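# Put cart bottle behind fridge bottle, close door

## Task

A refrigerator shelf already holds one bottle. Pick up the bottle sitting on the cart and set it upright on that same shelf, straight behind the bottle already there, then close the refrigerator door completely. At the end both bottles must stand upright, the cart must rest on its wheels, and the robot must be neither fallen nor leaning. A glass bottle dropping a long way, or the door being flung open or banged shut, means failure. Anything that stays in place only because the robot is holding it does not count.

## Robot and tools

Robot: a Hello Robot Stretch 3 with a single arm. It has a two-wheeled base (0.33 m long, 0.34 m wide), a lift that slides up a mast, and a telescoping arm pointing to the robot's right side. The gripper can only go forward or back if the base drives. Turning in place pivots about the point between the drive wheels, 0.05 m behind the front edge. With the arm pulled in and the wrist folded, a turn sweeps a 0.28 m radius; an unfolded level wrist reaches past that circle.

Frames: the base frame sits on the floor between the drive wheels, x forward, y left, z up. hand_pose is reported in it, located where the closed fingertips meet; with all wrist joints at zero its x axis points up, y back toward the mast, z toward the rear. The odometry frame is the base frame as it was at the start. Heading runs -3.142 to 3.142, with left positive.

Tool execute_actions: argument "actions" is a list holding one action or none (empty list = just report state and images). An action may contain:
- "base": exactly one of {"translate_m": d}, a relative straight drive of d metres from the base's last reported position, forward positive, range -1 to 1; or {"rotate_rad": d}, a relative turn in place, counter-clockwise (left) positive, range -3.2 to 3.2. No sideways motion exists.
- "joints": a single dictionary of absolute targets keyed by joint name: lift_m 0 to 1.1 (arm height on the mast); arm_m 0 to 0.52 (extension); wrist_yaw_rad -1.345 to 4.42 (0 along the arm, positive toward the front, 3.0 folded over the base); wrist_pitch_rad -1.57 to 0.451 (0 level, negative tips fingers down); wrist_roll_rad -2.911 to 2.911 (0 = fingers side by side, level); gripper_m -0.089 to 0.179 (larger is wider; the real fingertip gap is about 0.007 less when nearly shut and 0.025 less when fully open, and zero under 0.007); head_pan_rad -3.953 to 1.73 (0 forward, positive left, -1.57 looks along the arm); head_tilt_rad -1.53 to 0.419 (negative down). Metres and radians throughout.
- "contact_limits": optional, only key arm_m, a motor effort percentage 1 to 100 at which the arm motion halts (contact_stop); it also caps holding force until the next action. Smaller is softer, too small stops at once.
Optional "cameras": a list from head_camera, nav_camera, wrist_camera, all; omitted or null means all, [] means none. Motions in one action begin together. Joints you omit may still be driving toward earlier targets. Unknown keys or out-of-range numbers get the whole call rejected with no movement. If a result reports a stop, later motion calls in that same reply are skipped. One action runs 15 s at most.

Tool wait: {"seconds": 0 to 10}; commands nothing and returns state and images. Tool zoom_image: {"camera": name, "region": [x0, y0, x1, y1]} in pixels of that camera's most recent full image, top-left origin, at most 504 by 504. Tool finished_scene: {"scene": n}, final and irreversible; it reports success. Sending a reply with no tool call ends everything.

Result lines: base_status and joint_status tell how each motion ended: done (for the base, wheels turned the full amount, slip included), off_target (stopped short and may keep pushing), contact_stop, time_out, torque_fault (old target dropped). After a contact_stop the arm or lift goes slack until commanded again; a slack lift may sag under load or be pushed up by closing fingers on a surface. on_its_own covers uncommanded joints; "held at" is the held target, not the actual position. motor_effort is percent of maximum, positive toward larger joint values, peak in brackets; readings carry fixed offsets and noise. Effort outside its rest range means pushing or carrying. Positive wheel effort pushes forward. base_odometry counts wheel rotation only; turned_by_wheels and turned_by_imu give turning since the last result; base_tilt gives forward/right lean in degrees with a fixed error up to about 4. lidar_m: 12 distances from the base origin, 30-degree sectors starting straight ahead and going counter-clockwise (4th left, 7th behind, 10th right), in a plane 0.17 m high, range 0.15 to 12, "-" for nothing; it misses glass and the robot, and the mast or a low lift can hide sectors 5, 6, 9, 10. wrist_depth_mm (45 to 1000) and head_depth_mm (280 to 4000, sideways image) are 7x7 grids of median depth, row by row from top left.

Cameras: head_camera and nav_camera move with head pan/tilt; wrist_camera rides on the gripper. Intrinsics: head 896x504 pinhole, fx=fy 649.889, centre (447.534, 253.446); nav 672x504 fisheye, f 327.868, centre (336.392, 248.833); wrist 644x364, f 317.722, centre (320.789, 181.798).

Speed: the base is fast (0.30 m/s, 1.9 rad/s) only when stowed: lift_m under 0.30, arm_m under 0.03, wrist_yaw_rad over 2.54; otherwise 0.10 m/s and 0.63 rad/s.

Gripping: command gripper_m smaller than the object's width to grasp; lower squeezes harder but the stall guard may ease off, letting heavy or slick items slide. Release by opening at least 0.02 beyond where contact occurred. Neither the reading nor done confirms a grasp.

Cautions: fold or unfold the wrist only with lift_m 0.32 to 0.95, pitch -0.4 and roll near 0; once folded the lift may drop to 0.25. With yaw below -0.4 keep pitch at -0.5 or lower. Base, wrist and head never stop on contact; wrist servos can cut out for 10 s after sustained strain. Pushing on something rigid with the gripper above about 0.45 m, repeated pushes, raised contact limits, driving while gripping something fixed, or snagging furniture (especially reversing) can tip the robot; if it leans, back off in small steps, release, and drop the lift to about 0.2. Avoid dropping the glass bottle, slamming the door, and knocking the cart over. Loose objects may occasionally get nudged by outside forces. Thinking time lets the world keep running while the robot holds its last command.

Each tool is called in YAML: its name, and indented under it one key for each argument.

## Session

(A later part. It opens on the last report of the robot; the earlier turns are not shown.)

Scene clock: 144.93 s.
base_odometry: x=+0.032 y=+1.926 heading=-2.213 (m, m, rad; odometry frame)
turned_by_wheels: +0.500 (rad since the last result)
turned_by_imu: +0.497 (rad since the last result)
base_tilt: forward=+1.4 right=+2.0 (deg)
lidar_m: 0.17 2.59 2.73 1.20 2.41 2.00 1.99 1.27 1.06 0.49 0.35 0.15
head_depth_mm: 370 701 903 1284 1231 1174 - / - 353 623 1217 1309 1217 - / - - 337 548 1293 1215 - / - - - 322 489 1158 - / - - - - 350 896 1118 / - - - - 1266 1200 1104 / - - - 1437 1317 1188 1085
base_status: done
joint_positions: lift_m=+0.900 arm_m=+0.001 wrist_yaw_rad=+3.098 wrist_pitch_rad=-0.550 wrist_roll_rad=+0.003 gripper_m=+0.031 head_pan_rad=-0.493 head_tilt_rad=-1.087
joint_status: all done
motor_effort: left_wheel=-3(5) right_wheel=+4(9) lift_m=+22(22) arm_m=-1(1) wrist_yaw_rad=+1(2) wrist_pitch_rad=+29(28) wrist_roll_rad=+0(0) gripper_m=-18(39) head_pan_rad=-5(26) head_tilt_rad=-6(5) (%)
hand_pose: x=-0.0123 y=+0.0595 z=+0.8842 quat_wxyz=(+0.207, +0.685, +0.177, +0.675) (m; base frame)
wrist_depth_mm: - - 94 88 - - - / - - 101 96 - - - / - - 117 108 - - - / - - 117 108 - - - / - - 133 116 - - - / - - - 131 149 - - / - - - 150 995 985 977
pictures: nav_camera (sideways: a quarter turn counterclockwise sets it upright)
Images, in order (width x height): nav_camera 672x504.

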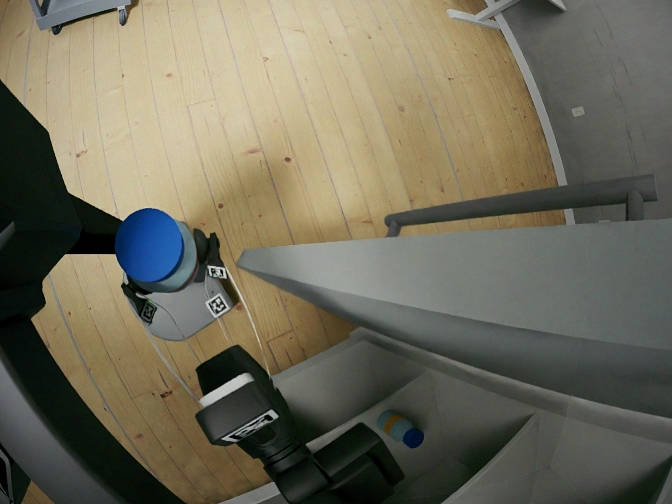

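execute_actions:
  actions:
    - {"base":{"translate_m":0.15}}
  cameras: ["nav_camera"]

execute_actions:
  actions:
    - {"base":{"translate_m":0.15}}
  cameras: ["nav_camera"]

Scene clock: 152.90 s.
base_odometry: x=-0.058 y=+1.806 heading=-2.213 (m, m, rad; odometry frame)
turned_by_wheels: +0.000 (rad since the last result)
turned_by_imu: -0.001 (rad since the last result)
base_tilt: forward=+1.3 right=+1.6 (deg)
lidar_m: 0.17 2.45 2.70 1.18 1.36 2.14 2.13 1.31 0.53 0.80 0.31 0.19
head_depth_mm: 296 361 545 965 1230 1200 - / - 312 421 699 1298 1221 - / - - 344 506 966 1217 - / - - 306 398 634 1172 - / - - - 329 472 849 1116 / - - - 299 377 730 1097 / - - - - 321 1189 1090
base_status: done
joint_positions: lift_m=+0.900 arm_m=+0.001 wrist_yaw_rad=+3.100 wrist_pitch_rad=-0.550 wrist_roll_rad=+0.003 gripper_m=+0.031 head_pan_rad=-0.493 head_tilt_rad=-1.087
joint_status: not commanded
motor_effort: left_wheel=-1(12) right_wheel=+1(48) lift_m=+23(23) arm_m=-1(1) wrist_yaw_rad=+0(2) wrist_pitch_rad=+28(29) wrist_roll_rad=+0(0) gripper_m=-18(18) head_pan_rad=-4(4) head_tilt_rad=-5(6) (%)
hand_pose: x=-0.0126 y=+0.0595 z=+0.8842 quat_wxyz=(+0.207, +0.685, +0.178, +0.676) (m; base frame)
wrist_depth_mm: - - 94 88 - - - / - - 101 95 - - - / - - 117 108 - - - / - - 117 108 - - - / - - 138 117 - - - / - - - 131 148 - - / - - - 149 992 978 980
pictures: nav_camera (sideways: a quarter turn counterclockwise sets it upright)
Images, in order (width x height): nav_camera 672x504.

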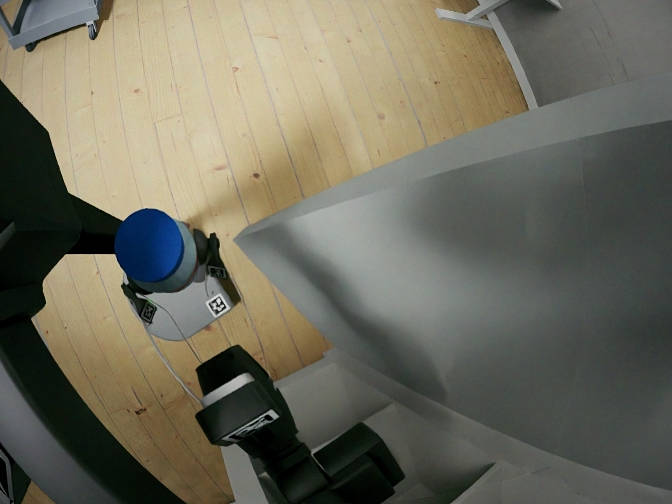

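Scene clock: 155.37 s.
base_odometry: x=-0.148 y=+1.686 heading=-2.213 (m, m, rad; odometry frame)
turned_by_wheels: +0.000 (rad since the last result)
turned_by_imu: +0.000 (rad since the last result)
base_tilt: forward=+1.2 right=+1.8 (deg)
lidar_m: 0.18 2.31 2.67 1.19 1.30 2.29 2.28 1.34 0.60 0.56 0.24 0.18
head_depth_mm: - - 326 497 946 1220 - / - - 309 423 792 1211 - / - - 293 369 622 1194 - / - - - 329 511 1158 - / - - - 311 434 832 1120 / - - - 297 377 674 1100 / - - - - 335 1187 1098
base_status: done
joint_positions: lift_m=+0.900 arm_m=+0.001 wrist_yaw_rad=+3.100 wrist_pitch_rad=-0.550 wrist_roll_rad=+0.003 gripper_m=+0.031 head_pan_rad=-0.493 head_tilt_rad=-1.087
joint_status: not commanded
motor_effort: left_wheel=-1(4) right_wheel=+1(6) lift_m=+22(22) arm_m=-1(1) wrist_yaw_rad=+0(0) wrist_pitch_rad=+28(29) wrist_roll_rad=+1(1) gripper_m=-18(18) head_pan_rad=-3(4) head_tilt_rad=-5(5) (%)
hand_pose: x=-0.0126 y=+0.0595 z=+0.8842 quat_wxyz=(+0.207, +0.685, +0.178, +0.676) (m; base frame)
wrist_depth_mm: - - 94 88 - - - / - - 101 95 - - - / - - 117 108 - - - / - - 117 108 - - - / - - 138 116 - - - / - - - 131 148 - - / - - - 150 968 982 990
pictures: nav_camera (sideways: a quarter turn counterclockwise sets it upright)
Images, in order (width x height): nav_camera 672x504.

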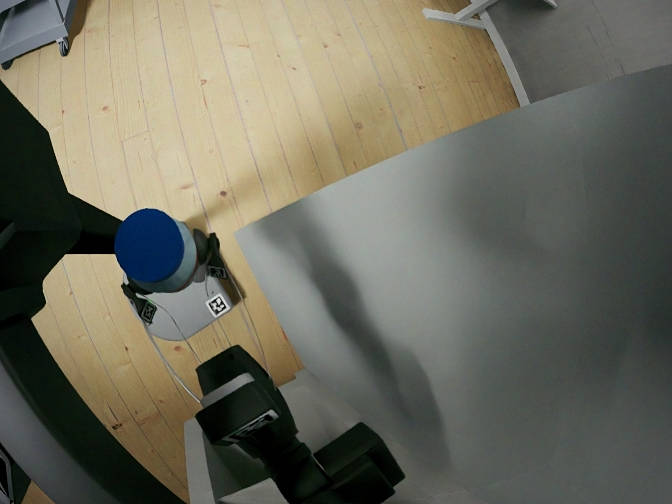

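execute_actions:
  actions:
    - {"base":{"translate_m":-0.2}}
  cameras: []

execute_actions:
  actions:
    - {"joints":{"wrist_yaw_rad":0,"head_pan_rad":-1.4,"head_tilt_rad":-0.9}}
  cameras: []

execute_actions:
  actions:
    - {"joints":{"lift_m":0.6}}

Scene clock: 165.57 s.
base_odometry: x=-0.028 y=+1.846 heading=-2.213 (m, m, rad; odometry frame)
turned_by_wheels: +0.000 (rad since the last result)
turned_by_imu: +0.001 (rad since the last result)
base_tilt: forward=+1.4 right=+1.8 (deg)
lidar_m: 0.41 2.49 2.70 1.18 2.53 2.10 2.09 1.30 0.51 0.69 0.52 0.41
head_depth_mm: 466 581 787 1041 1232 1193 - / 442 545 714 1029 1301 1218 - / 420 513 657 917 1301 1211 - / 401 484 610 826 1264 1204 - / 382 458 569 755 1123 1205 1115 / 366 435 533 695 996 1197 1107 / 351 414 503 642 1277 1194 1088
base_status: done
joint_positions: lift_m=+0.900 arm_m=+0.001 wrist_yaw_rad=+3.100 wrist_pitch_rad=-0.550 wrist_roll_rad=+0.003 gripper_m=+0.031 head_pan_rad=-0.493 head_tilt_rad=-1.087
joint_status: not commanded
motor_effort: left_wheel=-1(6) right_wheel=+1(4) lift_m=+21(23) arm_m=-1(1) wrist_yaw_rad=+0(0) wrist_pitch_rad=+28(29) wrist_roll_rad=+0(0) gripper_m=-17(18) head_pan_rad=-4(4) head_tilt_rad=-5(5) (%)
hand_pose: x=-0.0126 y=+0.0595 z=+0.8842 quat_wxyz=(+0.207, +0.685, +0.178, +0.676) (m; base frame)
wrist_depth_mm: - - 94 88 - - - / - - 100 95 - - - / - - 117 108 - - - / - - 117 108 - - - / - - 135 117 - - - / - - - 131 149 - - / - - - 150 974 984 945
pictures: none
No camera images: the call's "cameras" was empty. Leave "cameras" out to get every camera's image.

Scene clock: 168.10 s.
base_odometry: x=-0.028 y=+1.846 heading=-2.213 (m, m, rad; odometry frame)
turned_by_wheels: +0.000 (rad since the last result)
turned_by_imu: +0.000 (rad since the last result)
base_tilt: forward=+1.2 right=+1.9 (deg)
lidar_m: 0.41 2.49 2.71 1.18 2.53 2.09 2.08 1.30 0.51 0.69 0.52 0.41
head_depth_mm: 791 709 599 657 - - 1090 / 813 704 612 1008 - - 1103 / 821 700 609 442 - - 1117 / 849 694 1135 926 1280 1244 1125 / 821 688 1086 998 1308 1267 1124 / 688 684 844 949 1166 1236 1119 / 578 631 730 833 930 1040 1100
base_status: not commanded
joint_positions: lift_m=+0.900 arm_m=+0.001 wrist_yaw_rad=+0.002 wrist_pitch_rad=-0.550 wrist_roll_rad=+0.003 gripper_m=+0.031 head_pan_rad=-1.393 head_tilt_rad=-0.903
joint_status: all done
motor_effort: left_wheel=-1(1) right_wheel=+1(1) lift_m=+22(23) arm_m=-1(1) wrist_yaw_rad=-2(6) wrist_pitch_rad=+29(29) wrist_roll_rad=+1(0) gripper_m=-17(18) head_pan_rad=-4(59) head_tilt_rad=+2(17) (%)
hand_pose: x=-0.0210 y=-0.3519 z=+0.8842 quat_wxyz=(+0.680, +0.193, -0.681, -0.192) (m; base frame)
wrist_depth_mm: 347 371 297 88 301 227 226 / 368 485 662 95 289 246 721 / 382 519 723 108 408 272 805 / 420 522 676 108 320 311 911 / 444 540 504 117 340 - - / 436 571 148 131 149 - - / 440 583 871 150 519 - 972
pictures: none
No camera images: the call's "cameras" was empty. Leave "cameras" out to get every camera's image.

Scene clock: 171.67 s.
base_odometry: x=-0.028 y=+1.846 heading=-2.213 (m, m, rad; odometry frame)
turned_by_wheels: +0.000 (rad since the last result)
turned_by_imu: +0.001 (rad since the last result)
base_tilt: forward=+1.4 right=+1.5 (deg)
lidar_m: 0.41 2.49 2.71 1.18 2.52 2.09 2.08 1.30 0.51 0.69 0.52 0.41
head_depth_mm: 791 707 597 670 1385 1277 1161 / 811 704 1088 1006 895 1212 - / 824 700 1119 1001 900 1207 - / 850 692 1135 930 1288 1242 1130 / 823 689 1086 996 1313 1266 1122 / 686 684 846 953 1166 1242 1121 / 578 631 729 835 928 1044 1099
base_status: not commanded
joint_positions: lift_m=+0.600 arm_m=+0.001 wrist_yaw_rad=+0.002 wrist_pitch_rad=-0.550 wrist_roll_rad=+0.003 gripper_m=+0.031 head_pan_rad=-1.393 head_tilt_rad=-0.903
joint_status: all done
motor_effort: left_wheel=-1(0) right_wheel=+1(1) lift_m=+22(23) arm_m=-1(1) wrist_yaw_rad=-2(1) wrist_pitch_rad=+28(28) wrist_roll_rad=+0(0) gripper_m=-18(18) head_pan_rad=-5(5) head_tilt_rad=+2(2) (%)
hand_pose: x=-0.0211 y=-0.3519 z=+0.5842 quat_wxyz=(+0.680, +0.193, -0.681, -0.192) (m; base frame)
wrist_depth_mm: 374 482 310 88 377 226 224 / 383 482 335 95 432 247 729 / 382 399 369 108 344 270 810 / 418 526 687 108 320 310 916 / 444 533 699 117 343 872 919 / 438 574 148 131 148 788 794 / 440 581 634 151 526 707 690
pictures: head_camera (sideways: a quarter turn clockwise sets it upright), nav_camera (sideways: a quarter turn counterclockwise sets it upright), wrist_camera
Images, in order (width x height): head_camera 896x504, nav_camera 672x504, wrist_camera 644x364.

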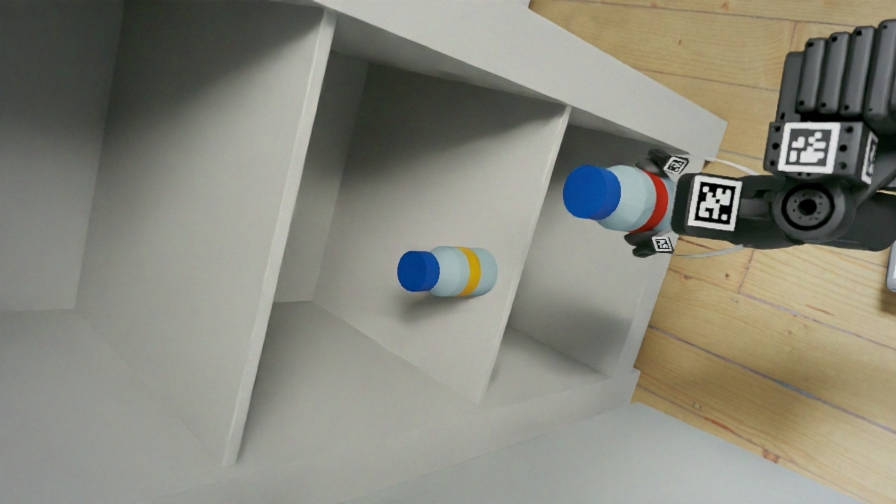

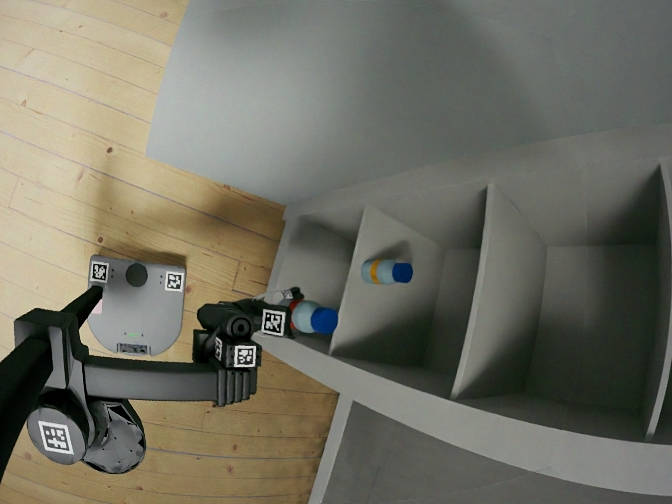

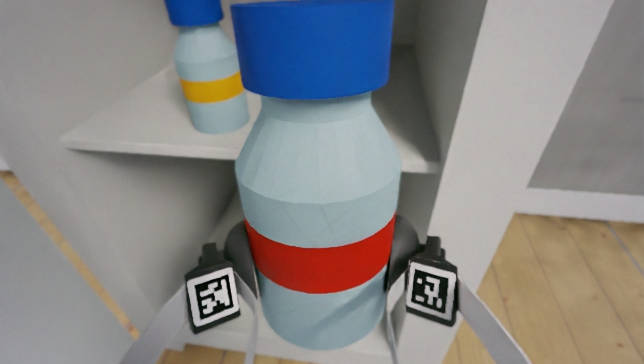

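execute_actions:
  actions:
    - {"joints":{"lift_m":0.64}}

execute_actions:
  actions:
    - {"joints":{"arm_m":0.2}}

Scene clock: 197.60 s.
base_odometry: x=-0.028 y=+1.846 heading=-2.213 (m, m, rad; odometry frame)
turned_by_wheels: +0.000 (rad since the last result)
turned_by_imu: +0.001 (rad since the last result)
base_tilt: forward=+1.4 right=+1.7 (deg)
lidar_m: 0.41 2.50 2.71 1.18 2.53 2.10 2.08 1.30 0.51 0.69 0.52 0.41
head_depth_mm: 785 708 598 668 1380 1272 - / 806 702 1090 1007 895 1214 - / 827 701 1117 1001 646 1209 - / 846 697 1136 931 1288 1238 1125 / 826 688 1089 997 1314 1267 1119 / 687 682 847 952 1173 1248 1127 / 579 634 730 835 928 1037 1102
base_status: not commanded
joint_positions: lift_m=+0.640 arm_m=+0.001 wrist_yaw_rad=+0.002 wrist_pitch_rad=-0.550 wrist_roll_rad=+0.003 gripper_m=+0.031 head_pan_rad=-1.393 head_tilt_rad=-0.903
joint_status: all done
motor_effort: left_wheel=-1(1) right_wheel=+1(1) lift_m=+29(31) arm_m=-1(1) wrist_yaw_rad=-2(2) wrist_pitch_rad=+28(28) wrist_roll_rad=+0(0) gripper_m=-17(18) head_pan_rad=-5(4) head_tilt_rad=+1(2) (%)
hand_pose: x=-0.0211 y=-0.3519 z=+0.6238 quat_wxyz=(+0.680, +0.193, -0.681, -0.192) (m; base frame)
wrist_depth_mm: 374 496 335 88 378 227 225 / 379 512 349 95 429 247 736 / 387 465 379 108 405 271 803 / 414 473 386 108 322 311 909 / 445 537 705 116 344 928 965 / 435 573 148 131 148 837 832 / 440 578 654 151 526 735 732
pictures: head_camera (sideways: a quarter turn clockwise sets it upright), nav_camera (sideways: a quarter turn counterclockwise sets it upright), wrist_camera
Images, in order (width x height): head_camera 896x504, nav_camera 672x504, wrist_camera 644x364.

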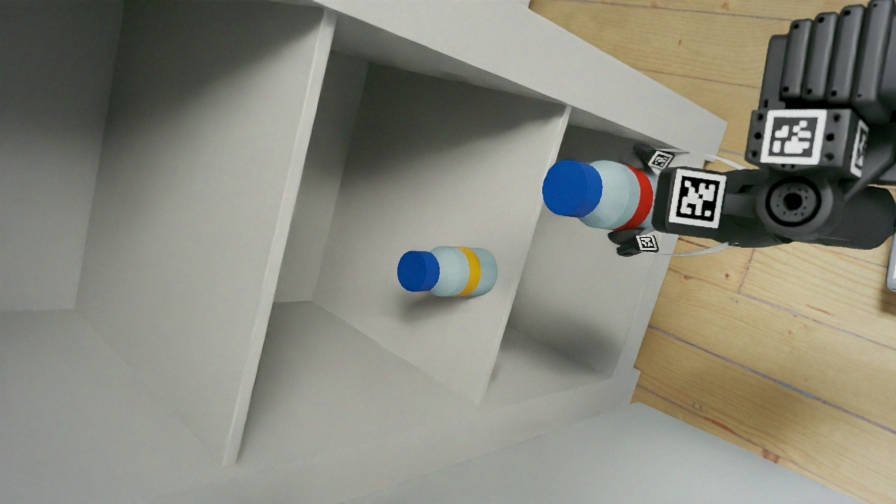

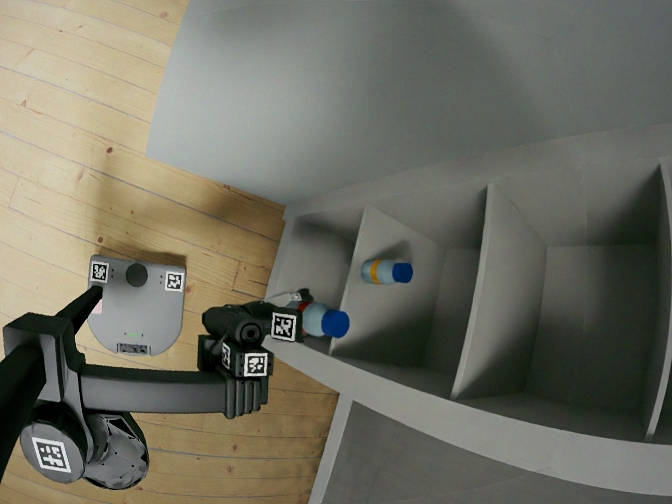

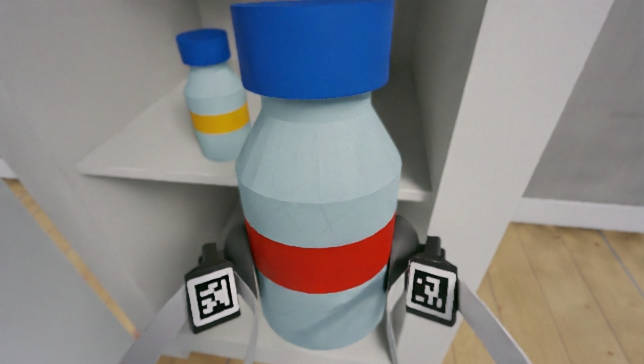

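Scene clock: 200.30 s.
base_odometry: x=-0.028 y=+1.846 heading=-2.213 (m, m, rad; odometry frame)
turned_by_wheels: +0.000 (rad since the last result)
turned_by_imu: +0.000 (rad since the last result)
base_tilt: forward=+1.3 right=+1.8 (deg)
lidar_m: 0.41 2.50 2.71 1.18 2.52 2.09 2.09 1.30 0.51 0.69 0.52 0.41
head_depth_mm: 786 708 596 667 1384 1288 - / 810 703 1089 1008 - 1186 1133 / 821 698 1120 799 - 1215 1130 / 843 695 1137 928 1278 1235 1128 / 826 691 1088 992 1305 1263 1123 / 686 686 847 952 1166 1237 1120 / 577 633 730 837 935 1037 1097
base_status: not commanded
joint_positions: lift_m=+0.640 arm_m=+0.200 wrist_yaw_rad=+0.001 wrist_pitch_rad=-0.550 wrist_roll_rad=+0.003 gripper_m=+0.031 head_pan_rad=-1.393 head_tilt_rad=-0.902
joint_status: all done
motor_effort: left_wheel=-1(1) right_wheel=+1(1) lift_m=+29(29) arm_m=+5(4) wrist_yaw_rad=-1(2) wrist_pitch_rad=+28(28) wrist_roll_rad=+0(1) gripper_m=-18(17) head_pan_rad=-5(4) head_tilt_rad=+2(1) (%)
hand_pose: x=-0.0213 y=-0.5505 z=+0.6238 quat_wxyz=(+0.680, +0.192, -0.681, -0.192) (m; base frame)
wrist_depth_mm: 340 453 477 88 435 273 159 / 343 458 533 95 481 266 156 / 322 191 446 109 431 259 154 / 351 197 225 108 347 252 151 / 314 206 225 117 295 245 149 / 269 251 148 131 148 236 146 / 337 243 229 151 221 213 143
pictures: head_camera (sideways: a quarter turn clockwise sets it upright), nav_camera (sideways: a quarter turn counterclockwise sets it upright), wrist_camera
Images, in order (width x height): head_camera 896x504, nav_camera 672x504, wrist_camera 644x364.

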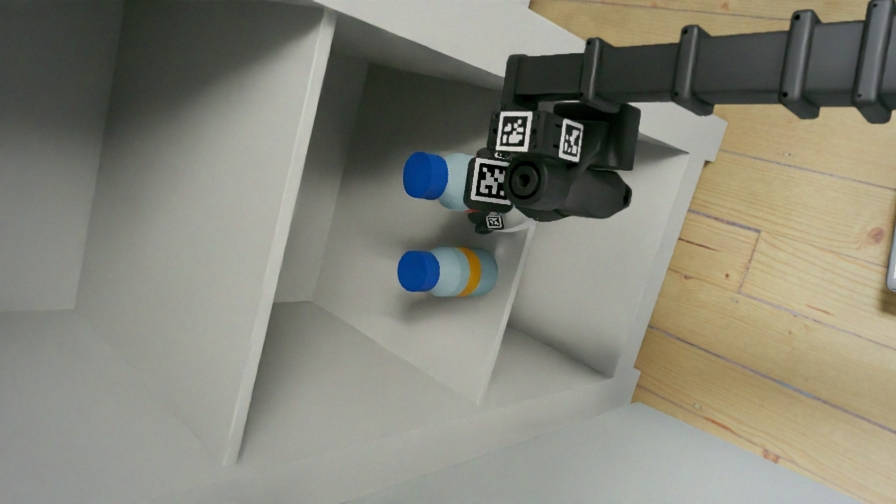

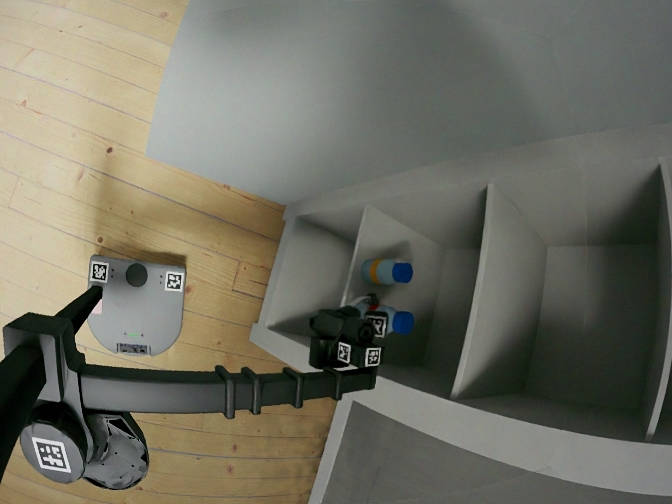

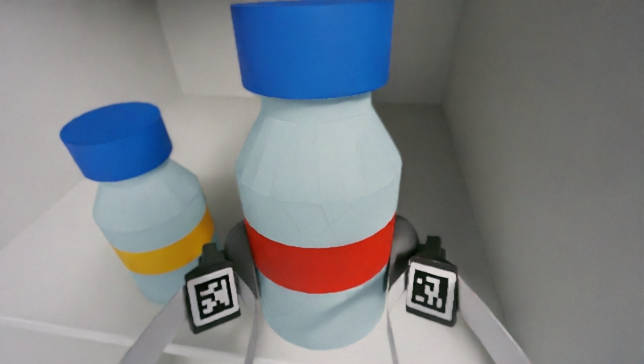

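execute_actions:
  actions:
    - {"joints":{"arm_m":0.36,"lift_m":0.625}}
  cameras: ["wrist_camera"]

execute_actions:
  actions:
    - {"joints":{"lift_m":0.6}}
  cameras: ["wrist_camera","head_camera"]

Scene clock: 216.63 s.
base_odometry: x=-0.028 y=+1.846 heading=-2.213 (m, m, rad; odometry frame)
turned_by_wheels: +0.000 (rad since the last result)
turned_by_imu: +0.001 (rad since the last result)
base_tilt: forward=+1.3 right=+1.7 (deg)
lidar_m: 0.41 2.49 2.71 1.18 2.53 2.10 2.08 1.30 0.51 0.69 0.52 0.41
head_depth_mm: 787 708 597 660 1374 1283 1142 / 813 703 615 - 912 1173 1132 / 820 697 872 934 1258 1221 1129 / 848 695 1138 930 1280 1235 1127 / 822 688 1088 997 1308 1261 1123 / 686 683 847 957 1161 1239 1124 / 578 631 729 835 931 1036 1097
base_status: not commanded
joint_positions: lift_m=+0.625 arm_m=+0.360 wrist_yaw_rad=+0.001 wrist_pitch_rad=-0.550 wrist_roll_rad=+0.003 gripper_m=+0.031 head_pan_rad=-1.393 head_tilt_rad=-0.902
joint_status: all done
motor_effort: left_wheel=-1(1) right_wheel=+1(1) lift_m=+22(24) arm_m=+5(5) wrist_yaw_rad=-1(1) wrist_pitch_rad=+28(28) wrist_roll_rad=+0(0) gripper_m=-17(17) head_pan_rad=-5(5) head_tilt_rad=+1(2) (%)
hand_pose: x=-0.0213 y=-0.7105 z=+0.6092 quat_wxyz=(+0.680, +0.192, -0.681, -0.192) (m; base frame)
wrist_depth_mm: 308 347 323 88 300 292 203 / 314 376 364 95 333 314 199 / 317 404 401 108 370 330 196 / 324 348 320 108 323 311 193 / 292 291 279 116 276 271 189 / 250 250 148 131 148 240 185 / 217 216 210 151 207 208 183
pictures: wrist_camera
Images, in order (width x height): wrist_camera 644x364.

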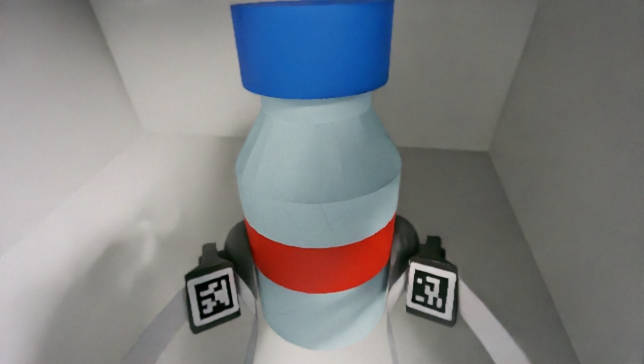

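Scene clock: 217.63 s.
base_odometry: x=-0.028 y=+1.846 heading=-2.213 (m, m, rad; odometry frame)
turned_by_wheels: +0.000 (rad since the last result)
turned_by_imu: +0.000 (rad since the last result)
base_tilt: forward=+1.2 right=+1.8 (deg)
lidar_m: 0.41 2.49 2.71 1.18 2.53 2.09 2.09 1.30 0.51 0.69 0.52 0.42
head_depth_mm: 786 706 597 664 1391 1281 1137 / 814 704 1084 - 959 1182 1127 / 827 697 1117 - 1265 1216 1136 / 847 695 1147 931 1290 1237 1123 / 826 691 1084 996 1298 1261 1119 / 686 681 848 954 1174 1246 1119 / 577 633 728 832 930 1033 1098
base_status: not commanded
joint_positions: lift_m=+0.600 arm_m=+0.360 wrist_yaw_rad=+0.001 wrist_pitch_rad=-0.550 wrist_roll_rad=+0.003 gripper_m=+0.031 head_pan_rad=-1.393 head_tilt_rad=-0.902
joint_status: all done
motor_effort: left_wheel=-1(0) right_wheel=+1(1) lift_m=+22(24) arm_m=+5(5) wrist_yaw_rad=-1(1) wrist_pitch_rad=+28(28) wrist_roll_rad=+1(0) gripper_m=-18(18) head_pan_rad=-5(5) head_tilt_rad=+1(1) (%)
hand_pose: x=-0.0213 y=-0.7105 z=+0.5842 quat_wxyz=(+0.680, +0.192, -0.681, -0.192) (m; base frame)
wrist_depth_mm: 310 347 324 88 300 291 203 / 314 381 364 95 335 315 199 / 315 378 366 108 353 331 196 / 301 310 285 108 285 283 193 / 260 256 247 116 242 246 190 / 222 219 148 131 149 211 185 / 192 191 185 150 183 184 175
pictures: head_camera (sideways: a quarter turn clockwise sets it upright), wrist_camera
Images, in order (width x height): head_camera 896x504, wrist_camera 644x364.

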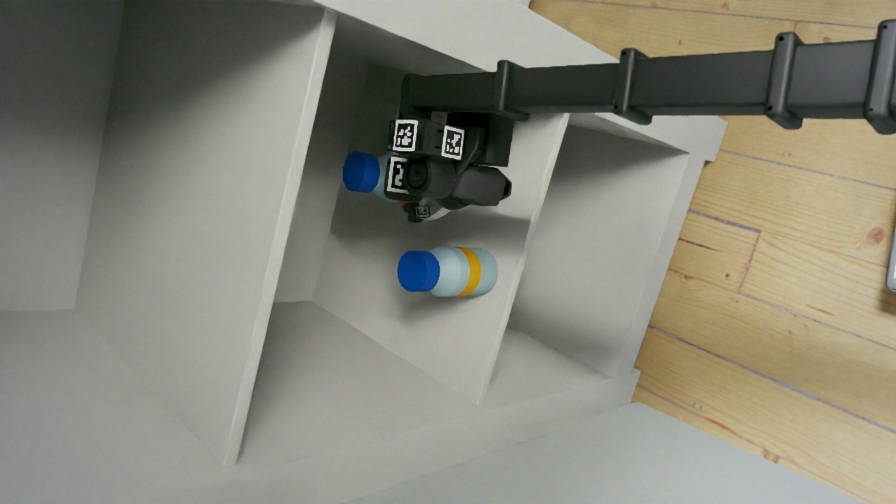

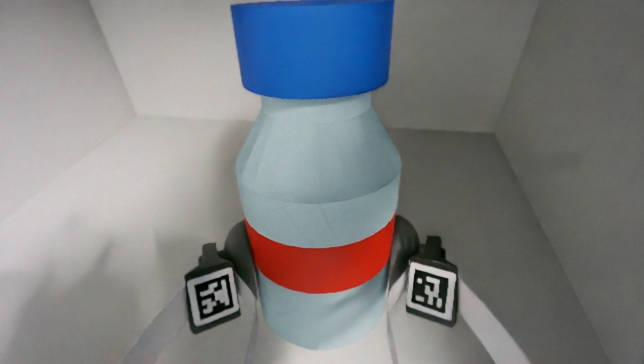

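execute_actions:
  actions:
    - {"joints":{"lift_m":0.57}}
  cameras: []

execute_actions:
  actions:
    - {"joints":{"lift_m":0.553}}
  cameras: ["wrist_camera"]

Scene clock: 223.40 s.
base_odometry: x=-0.028 y=+1.846 heading=-2.213 (m, m, rad; odometry frame)
turned_by_wheels: +0.000 (rad since the last result)
turned_by_imu: +0.001 (rad since the last result)
base_tilt: forward=+1.4 right=+1.7 (deg)
lidar_m: 0.41 2.49 2.71 1.18 2.53 2.09 2.08 1.30 0.51 0.69 0.52 0.42
head_depth_mm: 786 710 596 668 1377 1291 1138 / 808 705 1084 1059 1070 - - / 825 700 1112 957 1269 1218 1133 / 849 696 1139 930 1283 1240 1128 / 822 690 1090 1000 1304 1266 1123 / 684 686 846 958 1169 1243 1120 / 576 633 729 833 929 1037 1092
base_status: not commanded
joint_positions: lift_m=+0.570 arm_m=+0.360 wrist_yaw_rad=+0.001 wrist_pitch_rad=-0.538 wrist_roll_rad=+0.003 gripper_m=+0.031 head_pan_rad=-1.393 head_tilt_rad=-0.902
joint_status: all done
motor_effort: left_wheel=-1(1) right_wheel=+1(1) lift_m=+20(21) arm_m=+4(4) wrist_yaw_rad=-1(1) wrist_pitch_rad=+21(29) wrist_roll_rad=+0(1) gripper_m=-17(18) head_pan_rad=-4(4) head_tilt_rad=+1(1) (%)
hand_pose: x=-0.0213 y=-0.7124 z=+0.5569 quat_wxyz=(+0.681, +0.188, -0.682, -0.188) (m; base frame)
wrist_depth_mm: 309 346 96 82 298 288 202 / 311 379 357 89 331 314 200 / 314 343 319 104 322 302 197 / 273 269 247 106 239 254 193 / 224 221 212 113 210 212 190 / 190 189 147 130 151 181 175 / 165 165 159 153 159 158 157
pictures: none
No camera images: the call's "cameras" was empty. Leave "cameras" out to get every camera's image.

Scene clock: 224.27 s.
base_odometry: x=-0.028 y=+1.846 heading=-2.213 (m, m, rad; odometry frame)
turned_by_wheels: +0.000 (rad since the last result)
turned_by_imu: +0.000 (rad since the last result)
base_tilt: forward=+1.3 right=+1.7 (deg)
lidar_m: 0.41 2.49 2.71 1.18 2.53 2.09 2.09 1.30 0.51 0.68 0.52 0.41
head_depth_mm: 788 709 599 666 1387 1280 1140 / 812 705 1089 1058 - - - / 824 702 1117 - 1262 1221 1133 / 846 695 1134 932 1290 1227 1126 / 823 689 1084 995 1312 1260 1122 / 688 685 849 952 1172 1240 1122 / 577 632 730 839 929 1036 1096
base_status: not commanded
joint_positions: lift_m=+0.553 arm_m=+0.360 wrist_yaw_rad=+0.001 wrist_pitch_rad=-0.481 wrist_roll_rad=+0.003 gripper_m=+0.031 head_pan_rad=-1.393 head_tilt_rad=-0.902
joint_status: all done
motor_effort: left_wheel=-1(1) right_wheel=+1(2) lift_m=+14(21) arm_m=+4(4) wrist_yaw_rad=-1(1) wrist_pitch_rad=-11(21) wrist_roll_rad=+1(0) gripper_m=-17(18) head_pan_rad=-4(5) head_tilt_rad=+2(1) (%)
hand_pose: x=-0.0213 y=-0.7208 z=+0.5524 quat_wxyz=(+0.686, +0.169, -0.687, -0.168) (m; base frame)
wrist_depth_mm: 310 342 94 83 297 289 204 / 311 372 354 90 323 311 200 / 315 364 338 105 326 305 198 / 282 278 250 105 243 259 195 / 225 223 212 113 205 212 193 / 188 187 147 130 149 178 171 / 161 160 157 149 155 154 153
pictures: wrist_camera
Images, in order (width x height): wrist_camera 644x364.

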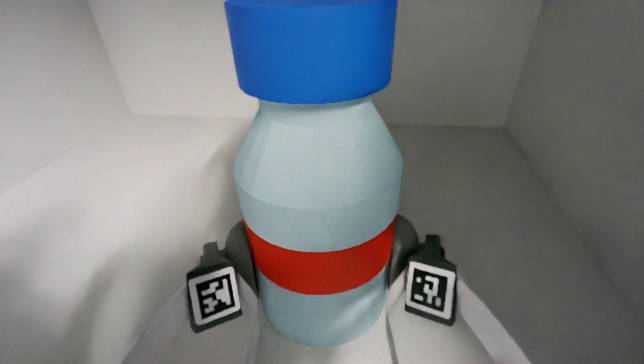

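execute_actions:
  actions:
    - {"joints":{"lift_m":0.562}}
  cameras: []

execute_actions:
  actions:
    - {"joints":{"gripper_m":0.105}}
  cameras: []

execute_actions:
  actions:
    - {"joints":{"arm_m":0.04,"lift_m":0.575}}
  cameras: []

execute_actions:
  actions:
    - {"base":{"translate_m":0.11},"joints":{"gripper_m":0.13,"arm_m":0.1}}

Scene clock: 229.93 s.
base_odometry: x=-0.028 y=+1.846 heading=-2.213 (m, m, rad; odometry frame)
turned_by_wheels: +0.000 (rad since the last result)
turned_by_imu: +0.001 (rad since the last result)
base_tilt: forward=+1.3 right=+1.9 (deg)
lidar_m: 0.41 2.49 2.72 1.18 2.53 2.10 2.09 1.30 0.51 0.68 0.52 0.41
head_depth_mm: 787 708 596 667 1381 1280 1137 / 812 704 1081 1052 1065 - - / 824 699 1103 1001 1252 1213 1120 / 848 694 1133 932 1286 1231 1122 / 824 690 1089 1000 1294 1264 1128 / 687 683 844 954 1163 1242 1116 / 579 632 730 833 930 1033 1100
base_status: not commanded
joint_positions: lift_m=+0.562 arm_m=+0.360 wrist_yaw_rad=+0.001 wrist_pitch_rad=-0.509 wrist_roll_rad=+0.003 gripper_m=+0.031 head_pan_rad=-1.393 head_tilt_rad=-0.902
joint_status: all done
motor_effort: left_wheel=-1(1) right_wheel=+1(1) lift_m=+26(25) arm_m=+3(4) wrist_yaw_rad=-1(1) wrist_pitch_rad=+6(11) wrist_roll_rad=+0(0) gripper_m=-17(17) head_pan_rad=-5(4) head_tilt_rad=+1(2) (%)
hand_pose: x=-0.0213 y=-0.7167 z=+0.5545 quat_wxyz=(+0.684, +0.179, -0.685, -0.178) (m; base frame)
wrist_depth_mm: 309 345 95 81 296 289 203 / 313 377 357 88 325 311 201 / 316 348 328 104 328 306 197 / 275 271 245 105 240 255 195 / 223 221 211 112 209 211 192 / 188 187 149 130 151 179 173 / 162 161 156 151 157 155 154
pictures: none
No camera images: the call's "cameras" was empty. Leave "cameras" out to get every camera's image.

Scene clock: 231.17 s.
base_odometry: x=-0.028 y=+1.846 heading=-2.213 (m, m, rad; odometry frame)
turned_by_wheels: +0.000 (rad since the last result)
turned_by_imu: +0.000 (rad since the last result)
base_tilt: forward=+1.3 right=+1.8 (deg)
lidar_m: 0.41 2.50 2.71 1.18 2.53 2.10 2.08 1.30 0.51 0.69 0.52 0.41
head_depth_mm: 786 708 597 666 1387 1284 1142 / 811 704 1083 1057 1069 - - / 825 700 1110 1013 1261 1204 1132 / 850 693 1137 932 1280 1241 1130 / 825 688 1087 995 1305 1255 1122 / 686 685 846 953 1165 1238 1115 / 577 634 730 834 934 1036 1100
base_status: not commanded
joint_positions: lift_m=+0.562 arm_m=+0.360 wrist_yaw_rad=+0.001 wrist_pitch_rad=-0.511 wrist_roll_rad=+0.003 gripper_m=+0.105 head_pan_rad=-1.393 head_tilt_rad=-0.902
joint_status: all done
motor_effort: left_wheel=-1(1) right_wheel=+1(1) lift_m=+25(27) arm_m=+3(3) wrist_yaw_rad=+0(1) wrist_pitch_rad=+6(7) wrist_roll_rad=+0(0) gripper_m=-1(81) head_pan_rad=-5(4) head_tilt_rad=+2(1) (%)
hand_pose: x=-0.0213 y=-0.7165 z=+0.5543 quat_wxyz=(+0.684, +0.179, -0.685, -0.179) (m; base frame)
wrist_depth_mm: 308 343 94 82 297 291 203 / 313 379 357 88 327 312 200 / 316 348 325 104 328 304 197 / 275 269 246 106 238 254 194 / 223 221 211 113 205 211 191 / 188 186 179 132 170 182 172 / 162 157 159 152 157 152 154
pictures: none
No camera images: the call's "cameras" was empty. Leave "cameras" out to get every camera's image.

Scene clock: 234.73 s.
base_odometry: x=-0.028 y=+1.846 heading=-2.213 (m, m, rad; odometry frame)
turned_by_wheels: +0.000 (rad since the last result)
turned_by_imu: +0.001 (rad since the last result)
base_tilt: forward=+1.3 right=+1.8 (deg)
lidar_m: 0.41 2.49 2.71 1.18 2.53 2.09 2.08 1.30 0.51 0.69 0.52 0.42
head_depth_mm: 786 712 596 668 1372 1279 1152 / 812 703 1088 1008 896 1144 - / 825 700 1118 959 1252 - 1082 / 849 696 1142 928 1293 1236 1114 / 823 689 1091 996 1304 1271 1120 / 688 685 848 959 1168 1236 1119 / 578 632 732 837 934 1035 1100
base_status: not commanded
joint_positions: lift_m=+0.575 arm_m=+0.040 wrist_yaw_rad=+0.001 wrist_pitch_rad=-0.512 wrist_roll_rad=+0.003 gripper_m=+0.105 head_pan_rad=-1.393 head_tilt_rad=-0.902
joint_status: all done
motor_effort: left_wheel=-1(1) right_wheel=+1(1) lift_m=+27(27) arm_m=-5(4) wrist_yaw_rad=+0(1) wrist_pitch_rad=+7(7) wrist_roll_rad=+0(1) gripper_m=+0(0) head_pan_rad=-4(5) head_tilt_rad=+2(1) (%)
hand_pose: x=-0.0213 y=-0.3969 z=+0.5670 quat_wxyz=(+0.683, +0.179, -0.685, -0.179) (m; base frame)
wrist_depth_mm: 366 438 613 384 567 201 182 / 371 450 327 420 465 210 198 / 362 380 337 367 359 229 224 / 367 463 725 313 296 253 836 / 402 523 785 787 704 280 902 / 446 495 678 671 640 753 799 / 428 575 594 581 460 661 693
pictures: none
No camera images: the call's "cameras" was empty. Leave "cameras" out to get every camera's image.

Scene clock: 236.93 s.
base_odometry: x=-0.094 y=+1.758 heading=-2.213 (m, m, rad; odometry frame)
turned_by_wheels: +0.000 (rad since the last result)
turned_by_imu: +0.000 (rad since the last result)
base_tilt: forward=+1.3 right=+1.7 (deg)
lidar_m: 0.30 2.38 2.69 1.17 1.34 2.21 2.20 1.33 0.55 0.67 0.38 0.30
head_depth_mm: 806 708 1065 1012 900 1214 1142 / 827 704 1095 963 1246 - - / 844 699 1133 936 1326 - 1131 / 794 696 1106 1003 1310 1247 1124 / 608 645 789 942 1204 1264 1125 / 514 591 680 791 896 1041 1097 / 485 517 558 612 675 752 844
base_status: done
joint_positions: lift_m=+0.575 arm_m=+0.100 wrist_yaw_rad=+0.001 wrist_pitch_rad=-0.512 wrist_roll_rad=+0.003 gripper_m=+0.130 head_pan_rad=-1.393 head_tilt_rad=-0.902
joint_status: all done
motor_effort: left_wheel=-1(4) right_wheel=+0(7) lift_m=+26(27) arm_m=+5(8) wrist_yaw_rad=-1(1) wrist_pitch_rad=+7(7) wrist_roll_rad=+0(0) gripper_m=+0(79) head_pan_rad=-5(5) head_tilt_rad=+1(1) (%)
hand_pose: x=-0.0213 y=-0.4563 z=+0.5670 quat_wxyz=(+0.683, +0.179, -0.685, -0.179) (m; base frame)
wrist_depth_mm: 248 334 499 241 331 503 290 / 251 337 466 249 357 442 286 / 256 339 371 274 359 351 282 / 282 305 292 284 282 277 264 / 325 335 596 784 741 257 244 / 311 357 625 668 665 372 269 / 301 443 565 580 573 467 285
pictures: head_camera (sideways: a quarter turn clockwise sets it upright), nav_camera (sideways: a quarter turn counterclockwise sets it upright), wrist_camera
Images, in order (width x height): head_camera 896x504, nav_camera 672x504, wrist_camera 644x364.

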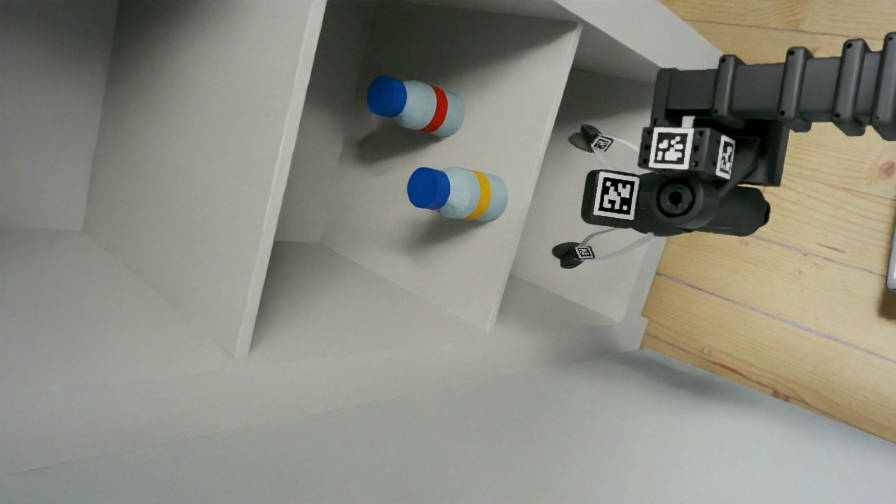

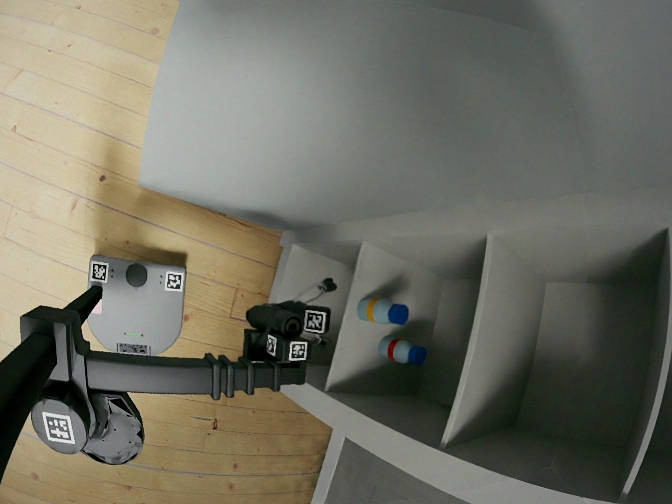

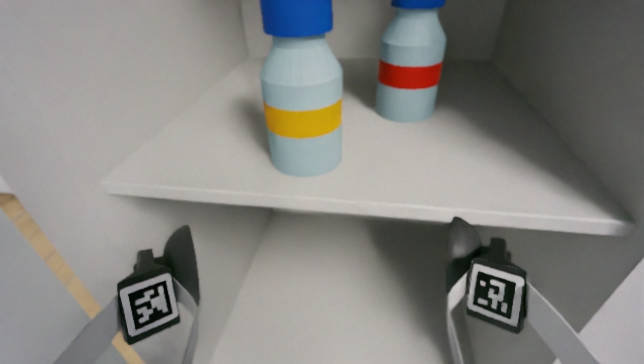

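execute_actions:
  actions:
    - {"base":{"translate_m":0.015},"joints":{"arm_m":0.21,"lift_m":0.585}}
  cameras: ["wrist_camera"]

execute_actions:
  actions:
    - {"joints":{"arm_m":0.25,"lift_m":0.57}}
  cameras: ["wrist_camera"]

Scene clock: 244.87 s.
base_odometry: x=-0.103 y=+1.746 heading=-2.213 (m, m, rad; odometry frame)
turned_by_wheels: +0.000 (rad since the last result)
turned_by_imu: +0.001 (rad since the last result)
base_tilt: forward=+1.3 right=+1.8 (deg)
lidar_m: 0.29 2.37 2.69 1.18 1.33 2.22 2.21 1.33 0.56 0.63 0.36 0.29
head_depth_mm: 810 709 1069 1016 907 1123 1147 / 828 704 1108 958 - 1208 - / 846 700 1140 944 - 1234 1128 / 753 695 1051 999 1297 1250 1128 / 574 637 747 909 1153 1259 1127 / 506 577 667 750 850 987 1086 / 455 490 532 579 638 710 800
base_status: done
joint_positions: lift_m=+0.585 arm_m=+0.210 wrist_yaw_rad=+0.001 wrist_pitch_rad=-0.512 wrist_roll_rad=+0.003 gripper_m=+0.130 head_pan_rad=-1.393 head_tilt_rad=-0.902
joint_status: all done
motor_effort: left_wheel=-1(3) right_wheel=+1(7) lift_m=+27(28) arm_m=+5(5) wrist_yaw_rad=-1(1) wrist_pitch_rad=+7(7) wrist_roll_rad=+0(0) gripper_m=-1(0) head_pan_rad=-4(4) head_tilt_rad=+1(1) (%)
hand_pose: x=-0.0213 y=-0.5662 z=+0.5769 quat_wxyz=(+0.683, +0.179, -0.685, -0.179) (m; base frame)
wrist_depth_mm: 215 285 455 457 447 227 341 / 217 290 430 140 459 437 337 / 219 293 392 160 285 337 332 / 221 283 305 164 286 290 286 / 223 254 250 187 243 249 239 / 216 221 212 205 208 209 203 / 230 332 486 193 189 179 178
pictures: wrist_camera
Images, in order (width x height): wrist_camera 644x364.

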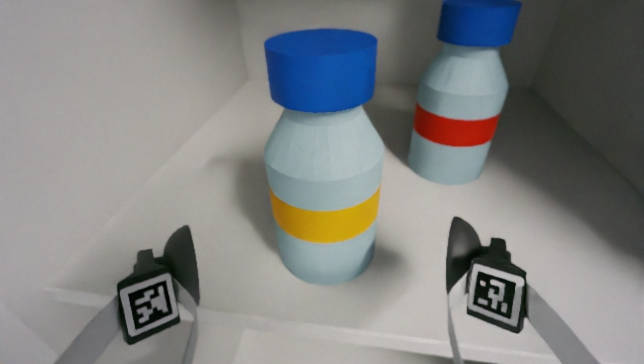

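Scene clock: 246.23 s.
base_odometry: x=-0.103 y=+1.746 heading=-2.213 (m, m, rad; odometry frame)
turned_by_wheels: +0.000 (rad since the last result)
turned_by_imu: +0.000 (rad since the last result)
base_tilt: forward=+1.2 right=+1.9 (deg)
lidar_m: 0.29 2.37 2.68 1.18 1.33 2.21 2.20 1.33 0.56 0.63 0.36 0.29
head_depth_mm: 806 710 1062 1014 912 1120 1132 / 825 701 1107 962 - 1214 - / 844 699 1145 991 - 1223 1124 / 752 695 1046 1000 1314 1252 1135 / 574 636 750 916 1157 1265 1117 / 506 578 666 751 851 985 1081 / 455 489 530 581 640 712 797
base_status: not commanded
joint_positions: lift_m=+0.570 arm_m=+0.250 wrist_yaw_rad=+0.001 wrist_pitch_rad=-0.512 wrist_roll_rad=+0.003 gripper_m=+0.130 head_pan_rad=-1.393 head_tilt_rad=-0.902
joint_status: all done
motor_effort: left_wheel=-1(1) right_wheel=+1(1) lift_m=+20(21) arm_m=+5(5) wrist_yaw_rad=-1(1) wrist_pitch_rad=+7(7) wrist_roll_rad=+1(1) gripper_m=+0(1) head_pan_rad=-5(5) head_tilt_rad=+2(1) (%)
hand_pose: x=-0.0213 y=-0.6062 z=+0.5623 quat_wxyz=(+0.683, +0.179, -0.685, -0.179) (m; base frame)
wrist_depth_mm: 211 273 405 107 412 189 355 / 210 278 386 98 231 202 347 / 211 282 361 116 264 221 322 / 215 272 271 119 248 248 266 / 217 233 230 129 216 229 219 / 199 203 193 150 185 194 187 / 176 165 168 163 166 160 164
pictures: wrist_camera
Images, in order (width x height): wrist_camera 644x364.

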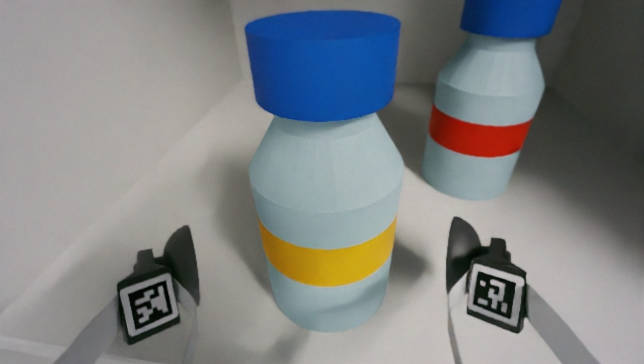

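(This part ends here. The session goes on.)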